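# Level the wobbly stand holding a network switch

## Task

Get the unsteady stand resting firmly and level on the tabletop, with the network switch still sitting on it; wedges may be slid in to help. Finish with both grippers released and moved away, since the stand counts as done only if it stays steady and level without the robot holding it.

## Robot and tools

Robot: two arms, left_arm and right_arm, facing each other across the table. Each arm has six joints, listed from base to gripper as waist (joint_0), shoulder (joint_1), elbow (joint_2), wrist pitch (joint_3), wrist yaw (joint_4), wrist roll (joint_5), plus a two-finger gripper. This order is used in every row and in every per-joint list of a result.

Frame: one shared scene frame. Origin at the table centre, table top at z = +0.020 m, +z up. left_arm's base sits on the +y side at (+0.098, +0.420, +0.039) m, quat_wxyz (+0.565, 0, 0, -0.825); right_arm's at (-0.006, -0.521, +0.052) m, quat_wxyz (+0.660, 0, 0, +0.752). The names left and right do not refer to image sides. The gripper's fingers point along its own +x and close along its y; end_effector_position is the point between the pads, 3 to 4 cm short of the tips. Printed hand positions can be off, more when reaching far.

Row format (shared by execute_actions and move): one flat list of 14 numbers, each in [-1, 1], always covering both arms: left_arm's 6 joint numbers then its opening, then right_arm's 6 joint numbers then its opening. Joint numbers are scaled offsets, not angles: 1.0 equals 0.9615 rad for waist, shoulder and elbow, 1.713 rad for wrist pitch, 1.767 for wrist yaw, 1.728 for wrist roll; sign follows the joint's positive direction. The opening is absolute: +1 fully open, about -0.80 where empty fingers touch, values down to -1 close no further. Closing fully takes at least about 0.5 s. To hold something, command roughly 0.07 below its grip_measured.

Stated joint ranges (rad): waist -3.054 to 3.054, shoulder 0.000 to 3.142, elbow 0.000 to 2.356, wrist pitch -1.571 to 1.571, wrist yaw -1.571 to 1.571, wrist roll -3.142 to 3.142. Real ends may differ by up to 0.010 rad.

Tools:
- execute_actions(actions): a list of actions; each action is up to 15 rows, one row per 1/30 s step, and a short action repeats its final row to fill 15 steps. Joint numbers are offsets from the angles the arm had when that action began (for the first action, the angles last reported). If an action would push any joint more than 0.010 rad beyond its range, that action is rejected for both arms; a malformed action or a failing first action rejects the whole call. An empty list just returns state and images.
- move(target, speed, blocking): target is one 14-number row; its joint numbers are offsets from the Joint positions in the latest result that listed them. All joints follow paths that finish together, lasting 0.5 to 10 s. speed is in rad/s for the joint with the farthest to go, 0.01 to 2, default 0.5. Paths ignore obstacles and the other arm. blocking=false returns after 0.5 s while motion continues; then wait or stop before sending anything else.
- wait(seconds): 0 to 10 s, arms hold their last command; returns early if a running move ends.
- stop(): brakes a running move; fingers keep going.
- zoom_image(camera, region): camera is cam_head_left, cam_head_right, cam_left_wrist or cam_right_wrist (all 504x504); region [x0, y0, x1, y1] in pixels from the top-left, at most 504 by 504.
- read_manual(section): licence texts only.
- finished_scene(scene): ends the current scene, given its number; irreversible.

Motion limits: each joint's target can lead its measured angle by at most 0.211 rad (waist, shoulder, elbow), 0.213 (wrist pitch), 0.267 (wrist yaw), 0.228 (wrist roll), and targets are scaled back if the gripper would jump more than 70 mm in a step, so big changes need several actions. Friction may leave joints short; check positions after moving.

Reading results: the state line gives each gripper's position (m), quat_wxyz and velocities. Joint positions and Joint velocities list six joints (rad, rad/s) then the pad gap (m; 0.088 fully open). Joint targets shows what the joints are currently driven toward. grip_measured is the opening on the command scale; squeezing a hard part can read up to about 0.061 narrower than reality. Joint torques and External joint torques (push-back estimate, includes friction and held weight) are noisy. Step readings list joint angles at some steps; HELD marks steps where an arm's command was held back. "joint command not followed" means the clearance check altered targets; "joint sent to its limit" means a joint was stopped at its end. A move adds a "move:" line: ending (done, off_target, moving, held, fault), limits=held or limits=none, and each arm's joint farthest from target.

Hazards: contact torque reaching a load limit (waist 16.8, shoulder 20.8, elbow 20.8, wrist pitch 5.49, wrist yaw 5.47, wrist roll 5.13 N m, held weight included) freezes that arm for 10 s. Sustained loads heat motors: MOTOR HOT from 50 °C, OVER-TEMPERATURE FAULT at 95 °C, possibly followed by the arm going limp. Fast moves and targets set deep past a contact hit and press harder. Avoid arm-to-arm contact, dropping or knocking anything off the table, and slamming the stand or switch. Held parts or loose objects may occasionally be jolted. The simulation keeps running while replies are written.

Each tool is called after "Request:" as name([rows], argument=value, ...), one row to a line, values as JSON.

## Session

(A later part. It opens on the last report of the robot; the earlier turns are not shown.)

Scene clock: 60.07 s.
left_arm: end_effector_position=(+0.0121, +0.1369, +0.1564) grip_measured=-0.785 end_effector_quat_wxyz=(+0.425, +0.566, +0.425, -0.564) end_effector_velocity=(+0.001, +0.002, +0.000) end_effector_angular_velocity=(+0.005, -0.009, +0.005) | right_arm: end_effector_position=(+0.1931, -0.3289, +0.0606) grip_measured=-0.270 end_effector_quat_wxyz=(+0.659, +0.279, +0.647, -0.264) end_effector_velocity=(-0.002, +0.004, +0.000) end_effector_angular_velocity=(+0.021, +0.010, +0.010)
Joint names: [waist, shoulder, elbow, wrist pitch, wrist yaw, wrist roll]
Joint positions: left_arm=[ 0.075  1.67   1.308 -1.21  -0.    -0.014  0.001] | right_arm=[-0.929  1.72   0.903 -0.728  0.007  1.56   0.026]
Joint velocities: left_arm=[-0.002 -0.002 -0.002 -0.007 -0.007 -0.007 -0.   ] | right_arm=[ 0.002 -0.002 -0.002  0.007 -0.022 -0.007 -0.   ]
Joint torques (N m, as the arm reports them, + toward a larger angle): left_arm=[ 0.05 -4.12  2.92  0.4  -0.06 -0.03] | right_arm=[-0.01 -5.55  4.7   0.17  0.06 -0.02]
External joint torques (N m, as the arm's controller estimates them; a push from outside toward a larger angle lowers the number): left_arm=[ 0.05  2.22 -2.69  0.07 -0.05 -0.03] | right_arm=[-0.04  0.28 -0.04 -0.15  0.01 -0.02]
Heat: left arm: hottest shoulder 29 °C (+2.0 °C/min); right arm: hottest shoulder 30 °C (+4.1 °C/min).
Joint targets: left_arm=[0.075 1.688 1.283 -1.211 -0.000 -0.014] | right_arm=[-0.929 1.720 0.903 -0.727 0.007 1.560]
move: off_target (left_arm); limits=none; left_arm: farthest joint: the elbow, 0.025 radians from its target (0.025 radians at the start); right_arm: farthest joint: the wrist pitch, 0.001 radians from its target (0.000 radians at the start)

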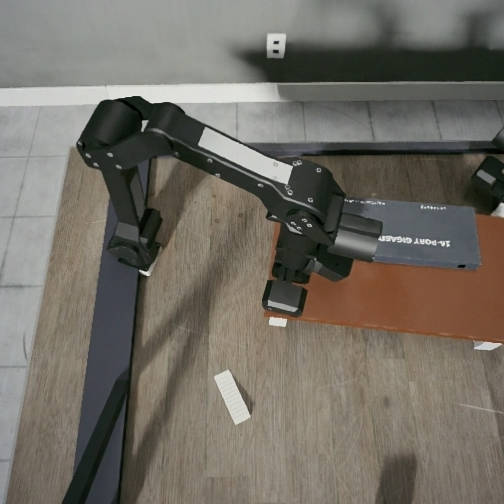

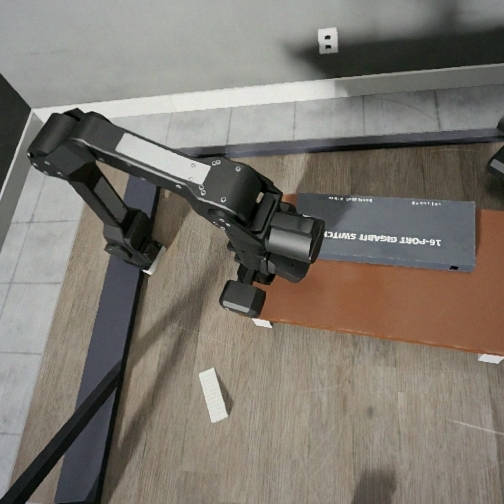

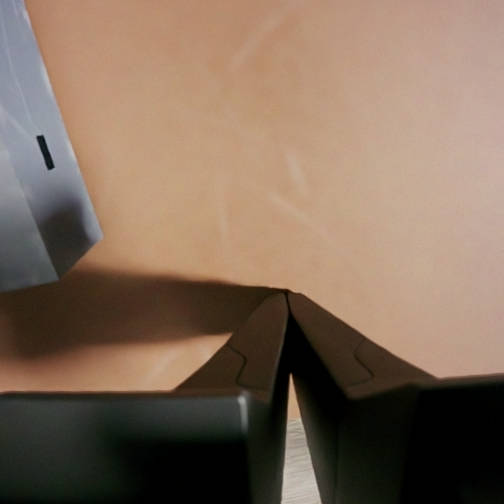

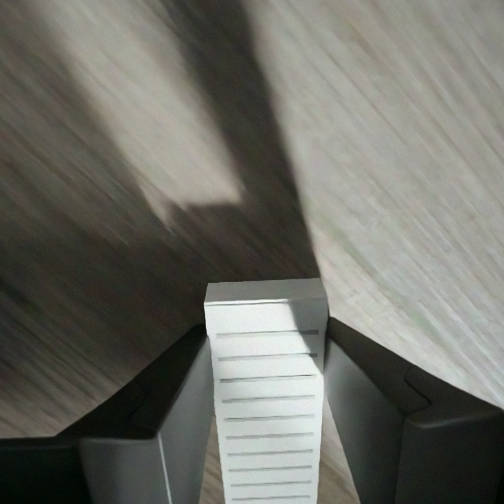

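Request:
move(target=[0,0.018,-0.026,0,0,0,-1,0.2,0,0,0,0,0.1,-0.5], speed=0.15)

Request:
move(target=[0,0.018,-0.026,0,0,0,-1,0,0,0,0,0,0,0.6])

Request:
move(target=[0,0.018,-0.026,0,0,0,-1,-0.14,0,0,0,0,-0.07,0.6])

Request:
move(target=[0,0.018,-0.026,0,0,0,-1,0,0,0,0,0,0,-1])

Request:
move(target=[0,0.018,-0.026,0,0,0,-1,0.15,0,0,0,0,0.07,-1], speed=0.12)

Request:
move(target=[0,-0.1,0.15,0,0,0,-1,-0.15,-0.15,0,0,0,0,-1], speed=0.3)

Scene clock: 65.83 s.
left_arm: end_effector_position=(+0.0121, +0.1369, +0.1564) grip_measured=-0.785 end_effector_quat_wxyz=(+0.425, +0.566, +0.425, -0.565) end_effector_velocity=(+0.002, -0.003, -0.000) end_effector_angular_velocity=(-0.013, -0.019, +0.005) | right_arm: end_effector_position=(+0.1536, -0.2951, +0.0606) grip_measured=-0.270 end_effector_quat_wxyz=(+0.660, +0.273, +0.651, -0.256) end_effector_velocity=(-0.003, +0.004, +0.002) end_effector_angular_velocity=(+0.023, +0.029, -0.009)
Joint names: [waist, shoulder, elbow, wrist pitch, wrist yaw, wrist roll]
Joint positions: left_arm=[ 0.075  1.67   1.307 -1.209 -0.    -0.014  0.001] | right_arm=[-0.74   1.72   0.903 -0.728  0.007  1.727  0.026]
Joint velocities: left_arm=[-0.002  0.002  0.002  0.007 -0.022 -0.007 -0.   ] | right_arm=[-0.002 -0.002  0.007 -0.007 -0.037  0.007 -0.   ]
Joint torques (N m, as the arm reports them, + toward a larger angle): left_arm=[ 0.07 -4.03  2.94  0.38 -0.04 -0.03] | right_arm=[ 0.34 -5.55  4.69  0.12  0.06  0.12]
External joint torques (N m, as the arm's controller estimates them; a push from outside toward a larger angle lowers the number): left_arm=[ 0.02  2.25 -2.69  0.02 -0.02 -0.02] | right_arm=[ 0.32  0.32 -0.11 -0.21  0.01  0.12]
Heat: left arm: hottest shoulder 29 °C (+1.0 °C/min); right arm: hottest shoulder 31 °C (+3.0 °C/min).
Joint targets: left_arm=[0.075 1.688 1.283 -1.210 -0.000 -0.014] | right_arm=[-0.737 1.720 0.903 -0.728 0.007 1.732]
move: off_target (left_arm); limits=none; left_arm: farthest joint: the elbow, 0.024 radians from its target (0.025 radians at the start); right_arm: farthest joint: the wrist roll, 0.005 radians from its target (0.173 radians at the start)

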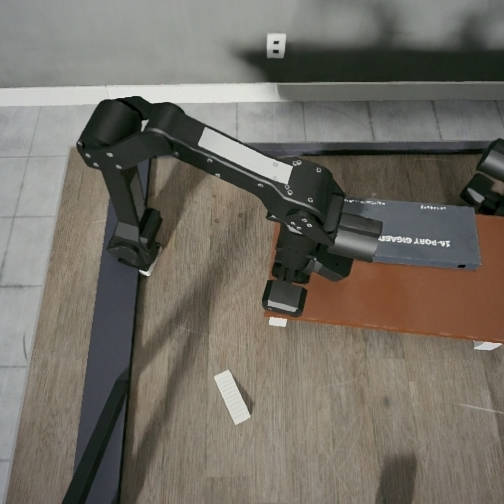

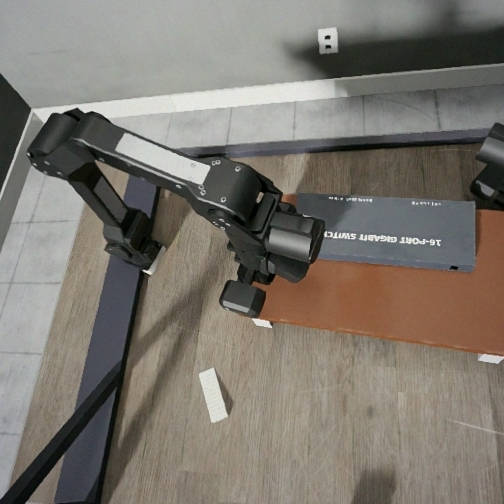

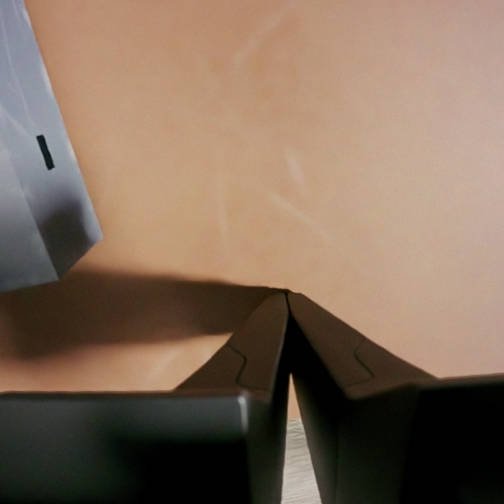

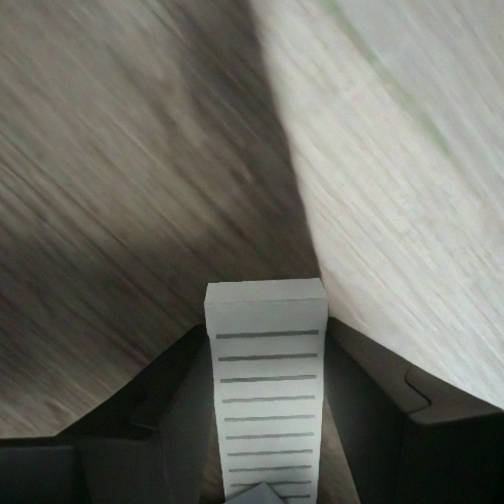

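Scene clock: 66.53 s.
left_arm: end_effector_position=(+0.0121, +0.1369, +0.1563) grip_measured=-0.785 end_effector_quat_wxyz=(+0.425, +0.565, +0.425, -0.565) end_effector_velocity=(+0.002, -0.002, +0.000) end_effector_angular_velocity=(-0.013, -0.019, +0.005) | right_arm: end_effector_position=(+0.1536, -0.2950, +0.0606) grip_measured=+0.596 end_effector_quat_wxyz=(+0.660, +0.273, +0.651, -0.256) end_effector_velocity=(-0.002, -0.001, +0.000) end_effector_angular_velocity=(+0.006, +0.022, +0.015)
Joint names: [waist, shoulder, elbow, wrist pitch, wrist yaw, wrist roll]
Joint positions: left_arm=[ 0.075  1.669  1.306 -1.209 -0.    -0.014  0.001] | right_arm=[-0.74   1.72   0.903 -0.727  0.007  1.727  0.068]
Joint velocities: left_arm=[-0.002 -0.002 -0.002  0.007 -0.022 -0.007  0.   ] | right_arm=[-0.007 -0.002 -0.002 -0.007 -0.022 -0.022  0.   ]
Joint torques (N m, as the arm reports them, + toward a larger angle): left_arm=[-0.01 -4.16  2.93  0.41 -0.07 -0.05] | right_arm=[-0.01 -5.53  4.7   0.1   0.06 -0.02]
External joint torques (N m, as the arm's controller estimates them; a push from outside toward a larger angle lowers the number): left_arm=[ 0.01  2.18 -2.65  0.09 -0.06 -0.05] | right_arm=[ 0.    0.35 -0.11 -0.24  0.   -0.02]
Heat: left arm: hottest shoulder 29 °C (+1.0 °C/min); right arm: hottest shoulder 31 °C (+3.0 °C/min).
Joint targets: left_arm=[0.075 1.687 1.282 -1.209 -0.000 -0.014] | right_arm=[-0.740 1.720 0.903 -0.728 0.007 1.727]
move: off_target (left_arm); limits=none; left_arm: farthest joint: the elbow, 0.024 radians from its target (0.025 radians at the start); right_arm: farthest joint: the wrist pitch, 0.001 radians from its target (0.000 radians at the start)

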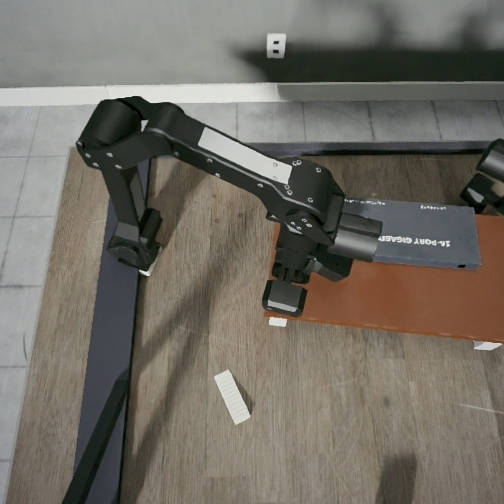

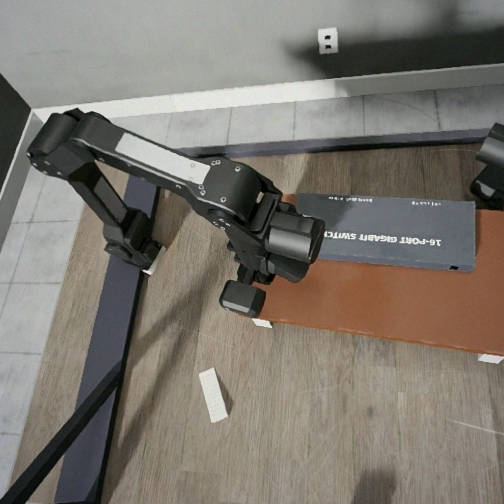

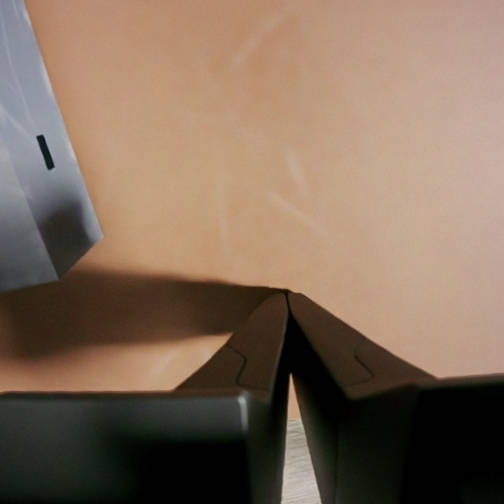

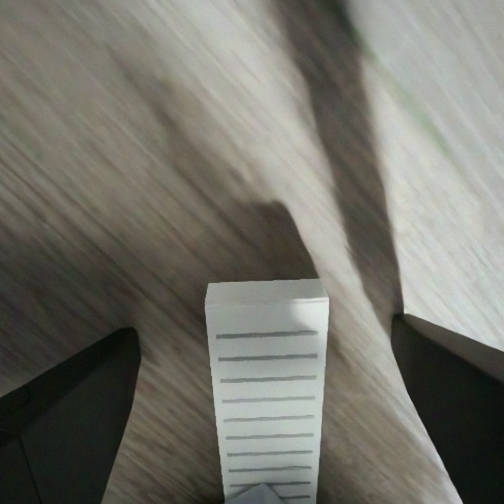

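Scene clock: 67.43 s.
left_arm: end_effector_position=(+0.0121, +0.1369, +0.1564) grip_measured=-0.785 end_effector_quat_wxyz=(+0.425, +0.565, +0.425, -0.565) end_effector_velocity=(+0.002, +0.002, +0.000) end_effector_angular_velocity=(+0.005, -0.009, +0.024) | right_arm: end_effector_position=(+0.1814, -0.3174, +0.0606) grip_measured=+0.597 end_effector_quat_wxyz=(+0.658, +0.278, +0.649, -0.261) end_effector_velocity=(+0.000, +0.001, +0.000) end_effector_angular_velocity=(+0.010, +0.000, +0.005)
Joint names: [waist, shoulder, elbow, wrist pitch, wrist yaw, wrist roll]
Joint positions: left_arm=[ 0.075  1.668  1.306 -1.208 -0.    -0.014  0.001] | right_arm=[-0.871  1.72   0.903 -0.727  0.004  1.612  0.068]
Joint velocities: left_arm=[ 0.002 -0.002 -0.002 -0.007 -0.007 -0.022 -0.   ] | right_arm=[-0.002 -0.002 -0.002  0.007 -0.007 -0.007 -0.   ]
Joint torques (N m, as the arm reports them, + toward a larger angle): left_arm=[ 0.02 -4.05  2.99  0.41 -0.08 -0.06] | right_arm=[-0.34 -5.56  4.68  0.13  0.13 -0.19]
External joint torques (N m, as the arm's controller estimates them; a push from outside toward a larger angle lowers the number): left_arm=[ 0.    2.24 -2.6   0.07 -0.07 -0.06] | right_arm=[-0.34  0.28 -0.06 -0.19  0.07 -0.18]
Heat: left arm: hottest shoulder 29 °C (+1.0 °C/min); right arm: hottest shoulder 31 °C (+2.0 °C/min).
Joint targets: left_arm=[0.075 1.686 1.281 -1.209 -0.000 -0.014] | right_arm=[-0.875 1.720 0.903 -0.727 0.007 1.606]
move: off_target (left_arm); limits=none; left_arm: farthest joint: the elbow, 0.025 radians from its target (0.025 radians at the start); right_arm: farthest joint: the wrist roll, 0.006 radians from its target (0.121 radians at the start)

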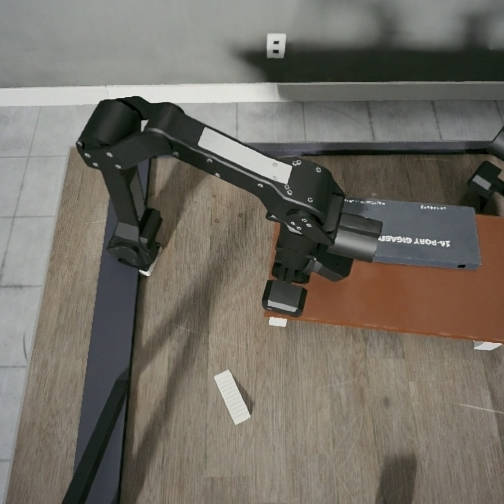

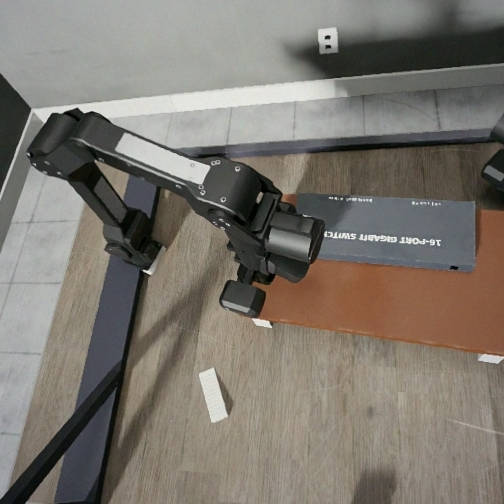

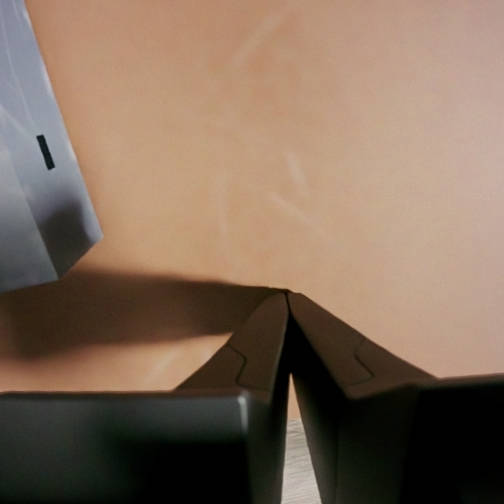

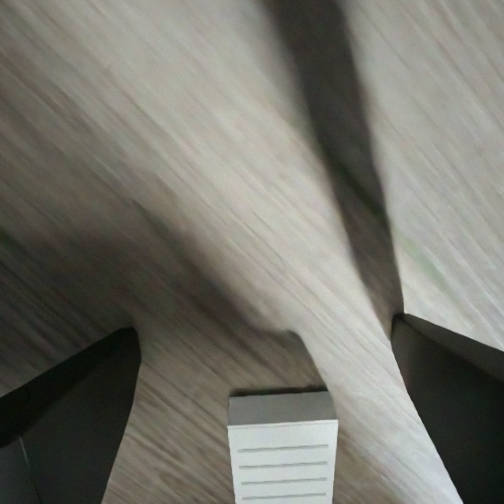

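Scene clock: 68.13 s.
left_arm: end_effector_position=(+0.0121, +0.1370, +0.1564) grip_measured=-0.785 end_effector_quat_wxyz=(+0.425, +0.565, +0.425, -0.565) end_effector_velocity=(+0.003, +0.003, -0.001) end_effector_angular_velocity=(+0.010, -0.011, +0.024) | right_arm: end_effector_position=(+0.1813, -0.3176, +0.0606) grip_measured=-0.796 end_effector_quat_wxyz=(+0.658, +0.277, +0.649, -0.261) end_effector_velocity=(-0.002, +0.001, +0.001) end_effector_angular_velocity=(+0.013, +0.018, +0.005)
Joint names: [waist, shoulder, elbow, wrist pitch, wrist yaw, wrist roll]
Joint positions: left_arm=[ 0.075  1.668  1.305 -1.207 -0.    -0.014  0.001] | right_arm=[-0.871  1.72   0.903 -0.728  0.004  1.612  0.   ]
Joint velocities: left_arm=[ 0.002 -0.002 -0.007 -0.007 -0.007 -0.022 -0.   ] | right_arm=[-0.002 -0.002  0.002 -0.007 -0.022 -0.007 -0.   ]
Joint torques (N m, as the arm reports them, + toward a larger angle): left_arm=[-0.05 -3.96  2.86  0.4  -0.05 -0.04] | right_arm=[-0.01 -5.55  4.67  0.19  0.06 -0.02]
External joint torques (N m, as the arm's controller estimates them; a push from outside toward a larger angle lowers the number): left_arm=[-0.09  2.3  -2.7   0.06 -0.03 -0.03] | right_arm=[-0.02  0.31 -0.1  -0.13  0.   -0.02]
Heat: left arm: hottest shoulder 29 °C (+1.0 °C/min); right arm: hottest shoulder 31 °C (+2.0 °C/min).
Joint targets: left_arm=[0.075 1.686 1.281 -1.208 -0.000 -0.014] | right_arm=[-0.871 1.720 0.903 -0.727 0.004 1.612]
move: off_target (left_arm); limits=none; left_arm: farthest joint: the elbow, 0.024 radians from its target (0.025 radians at the start); right_arm: farthest joint: the wrist pitch, 0.001 radians from its target (0.000 radians at the start)

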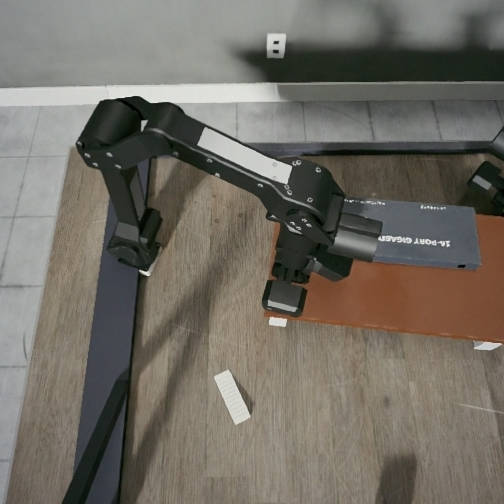

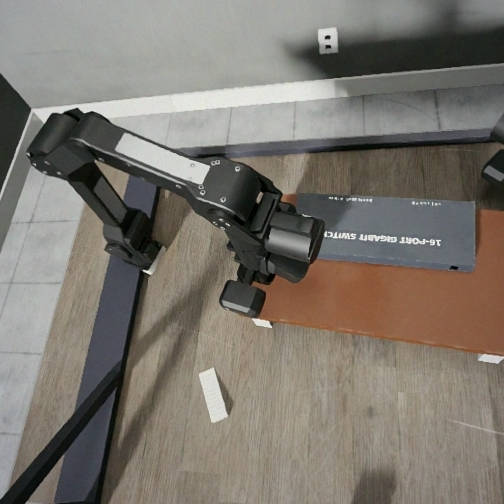

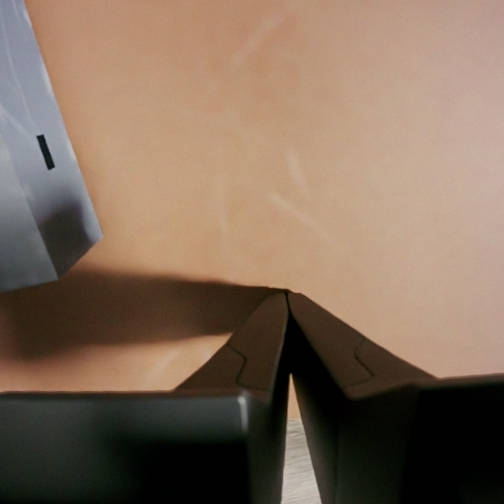

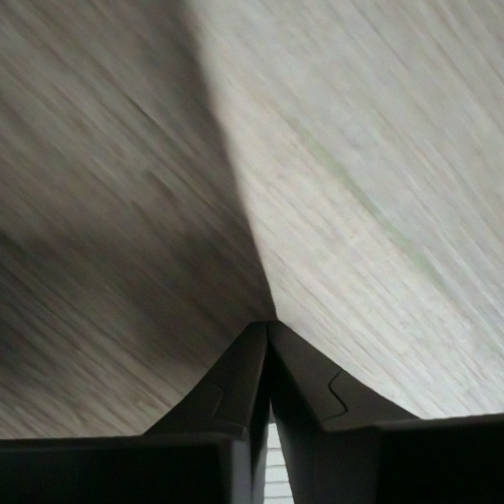

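Scene clock: 69.70 s.
left_arm: end_effector_position=(+0.0121, +0.1370, +0.1564) grip_measured=-0.785 end_effector_quat_wxyz=(+0.425, +0.565, +0.425, -0.565) end_effector_velocity=(+0.001, +0.001, +0.003) end_effector_angular_velocity=(-0.004, -0.006, +0.005) | right_arm: end_effector_position=(+0.1572, -0.2979, +0.0607) grip_measured=-0.796 end_effector_quat_wxyz=(+0.667, +0.273, +0.643, -0.260) end_effector_velocity=(-0.003, -0.003, -0.001) end_effector_angular_velocity=(-0.006, +0.013, +0.005)
Joint names: [waist, shoulder, elbow, wrist pitch, wrist yaw, wrist roll]
Joint positions: left_arm=[ 0.075  1.667  1.304 -1.207  0.    -0.014  0.001] | right_arm=[-0.745  1.72   0.903 -0.728  0.028  1.728  0.   ]
Joint velocities: left_arm=[-0.002 -0.007  0.002 -0.007 -0.007 -0.007 -0.   ] | right_arm=[-0.002 -0.002 -0.007 -0.007 -0.007 -0.007 -0.   ]
Joint torques (N m, as the arm reports them, + toward a larger angle): left_arm=[ 0.02 -4.06  2.92  0.43 -0.06 -0.01] | right_arm=[ 1.54 -5.54  4.67  0.14 -0.74  0.13]
External joint torques (N m, as the arm's controller estimates them; a push from outside toward a larger angle lowers the number): left_arm=[ 0.01  2.36 -2.78  0.07 -0.05 -0.01] | right_arm=[ 1.56  0.28 -0.03 -0.16 -0.82  0.13]
Heat: left arm: hottest shoulder 29 °C (+1.0 °C/min); right arm: hottest shoulder 31 °C (+2.0 °C/min).
Joint targets: left_arm=[0.075 1.685 1.280 -1.207 -0.000 -0.014] | right_arm=[-0.727 1.720 0.903 -0.728 0.004 1.733]
move: off_target (left_arm, right_arm); limits=none; left_arm: farthest joint: the elbow, 0.024 radians from its target (0.025 radians at the start); right_arm: farthest joint: the wrist yaw, 0.024 radians from its target (0.000 radians at the start)

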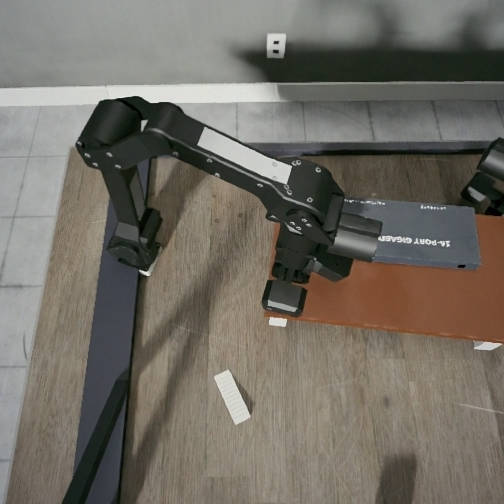

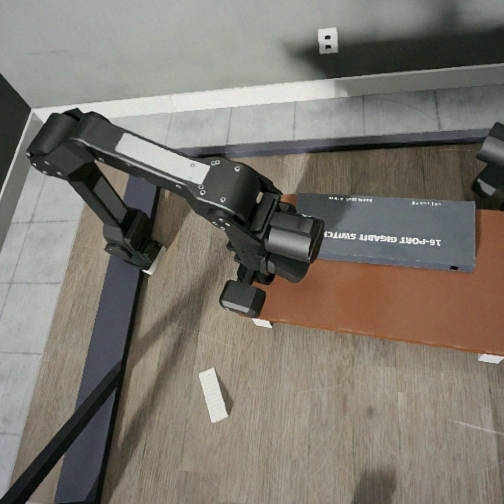

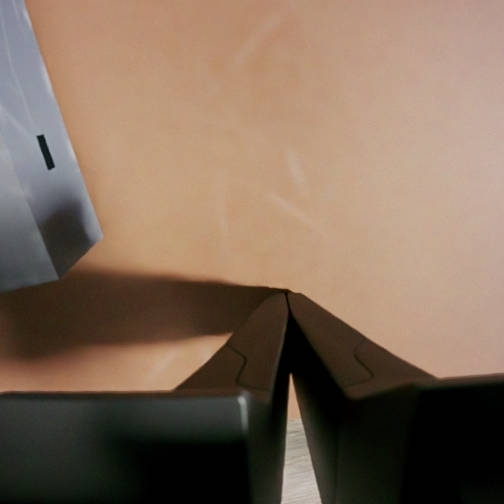

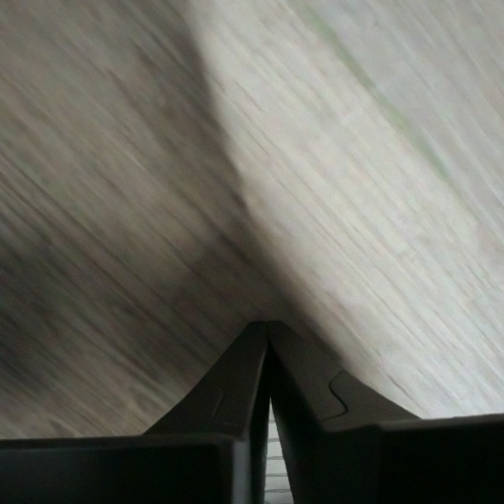

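Scene clock: 70.60 s.
left_arm: end_effector_position=(+0.0048, +0.1130, +0.2178) grip_measured=-0.785 end_effector_quat_wxyz=(+0.468, +0.499, +0.377, -0.624) end_effector_velocity=(-0.002, -0.001, +0.003) end_effector_angular_velocity=(-0.019, -0.003, -0.013) | right_arm: end_effector_position=(+0.1939, -0.3155, +0.0953) grip_measured=-0.796 end_effector_quat_wxyz=(+0.658, +0.362, +0.607, -0.261) end_effector_velocity=(+0.002, -0.003, +0.001) end_effector_angular_velocity=(-0.008, -0.004, -0.001)
Joint names: [waist, shoulder, elbow, wrist pitch, wrist yaw, wrist roll]
Joint positions: left_arm=[ 0.075  1.581  1.436 -1.207  0.    -0.014  0.001] | right_arm=[-0.887  1.588  0.903 -0.728  0.027  1.728  0.   ]
Joint velocities: left_arm=[-0.007 -0.007  0.002  0.007 -0.007  0.007  0.   ] | right_arm=[-0.007 -0.002  0.002 -0.007  0.007 -0.007 -0.   ]
Joint torques (N m, as the arm reports them, + toward a larger angle): left_arm=[-0.05 -6.49  8.16  0.88 -0.08 -0.03] | right_arm=[-0.22 -6.37  5.22  0.35  0.11 -0.03]
External joint torques (N m, as the arm's controller estimates them; a push from outside toward a larger angle lowers the number): left_arm=[-0.02 -0.47  2.15  0.14 -0.07 -0.03] | right_arm=[-0.21 -1.01 -0.05 -0.19  0.03 -0.02]
Heat: left arm: hottest shoulder 29 °C (+0.0 °C/min); right arm: hottest shoulder 31 °C (+1.0 °C/min).
Joint targets: left_arm=[0.075 1.571 1.449 -1.207 0.000 -0.014] | right_arm=[-0.890 1.576 0.903 -0.728 0.028 1.728]
move: off_target (left_arm, right_arm); limits=none; left_arm: farthest joint: the elbow, 0.012 radians from its target (0.144 radians at the start); right_arm: farthest joint: the shoulder, 0.012 radians from its target (0.145 radians at the start)

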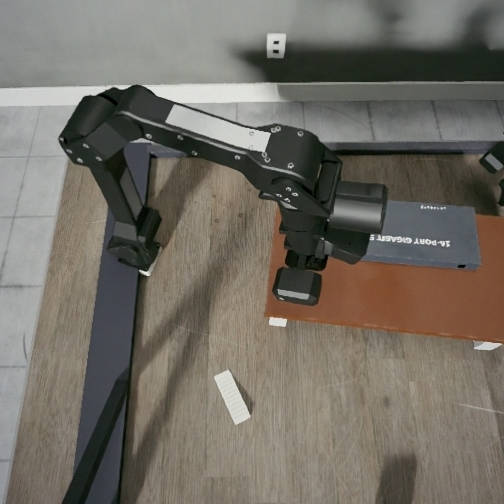

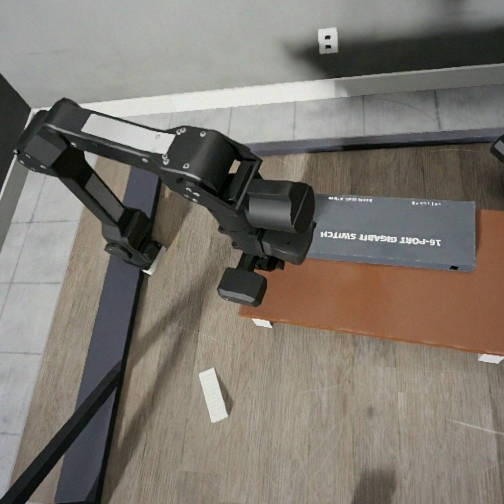

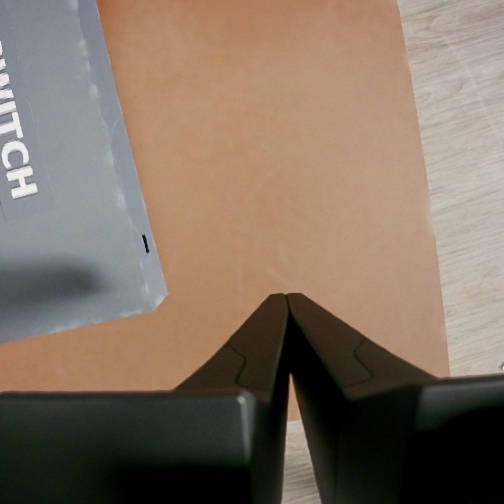

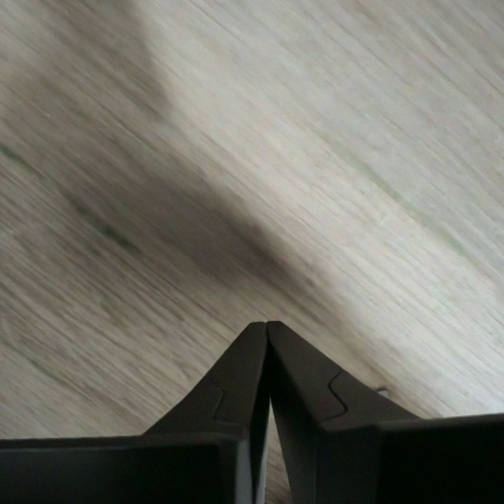

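Request:
finished_scene(scene=2)

The scene is finished: the task was done.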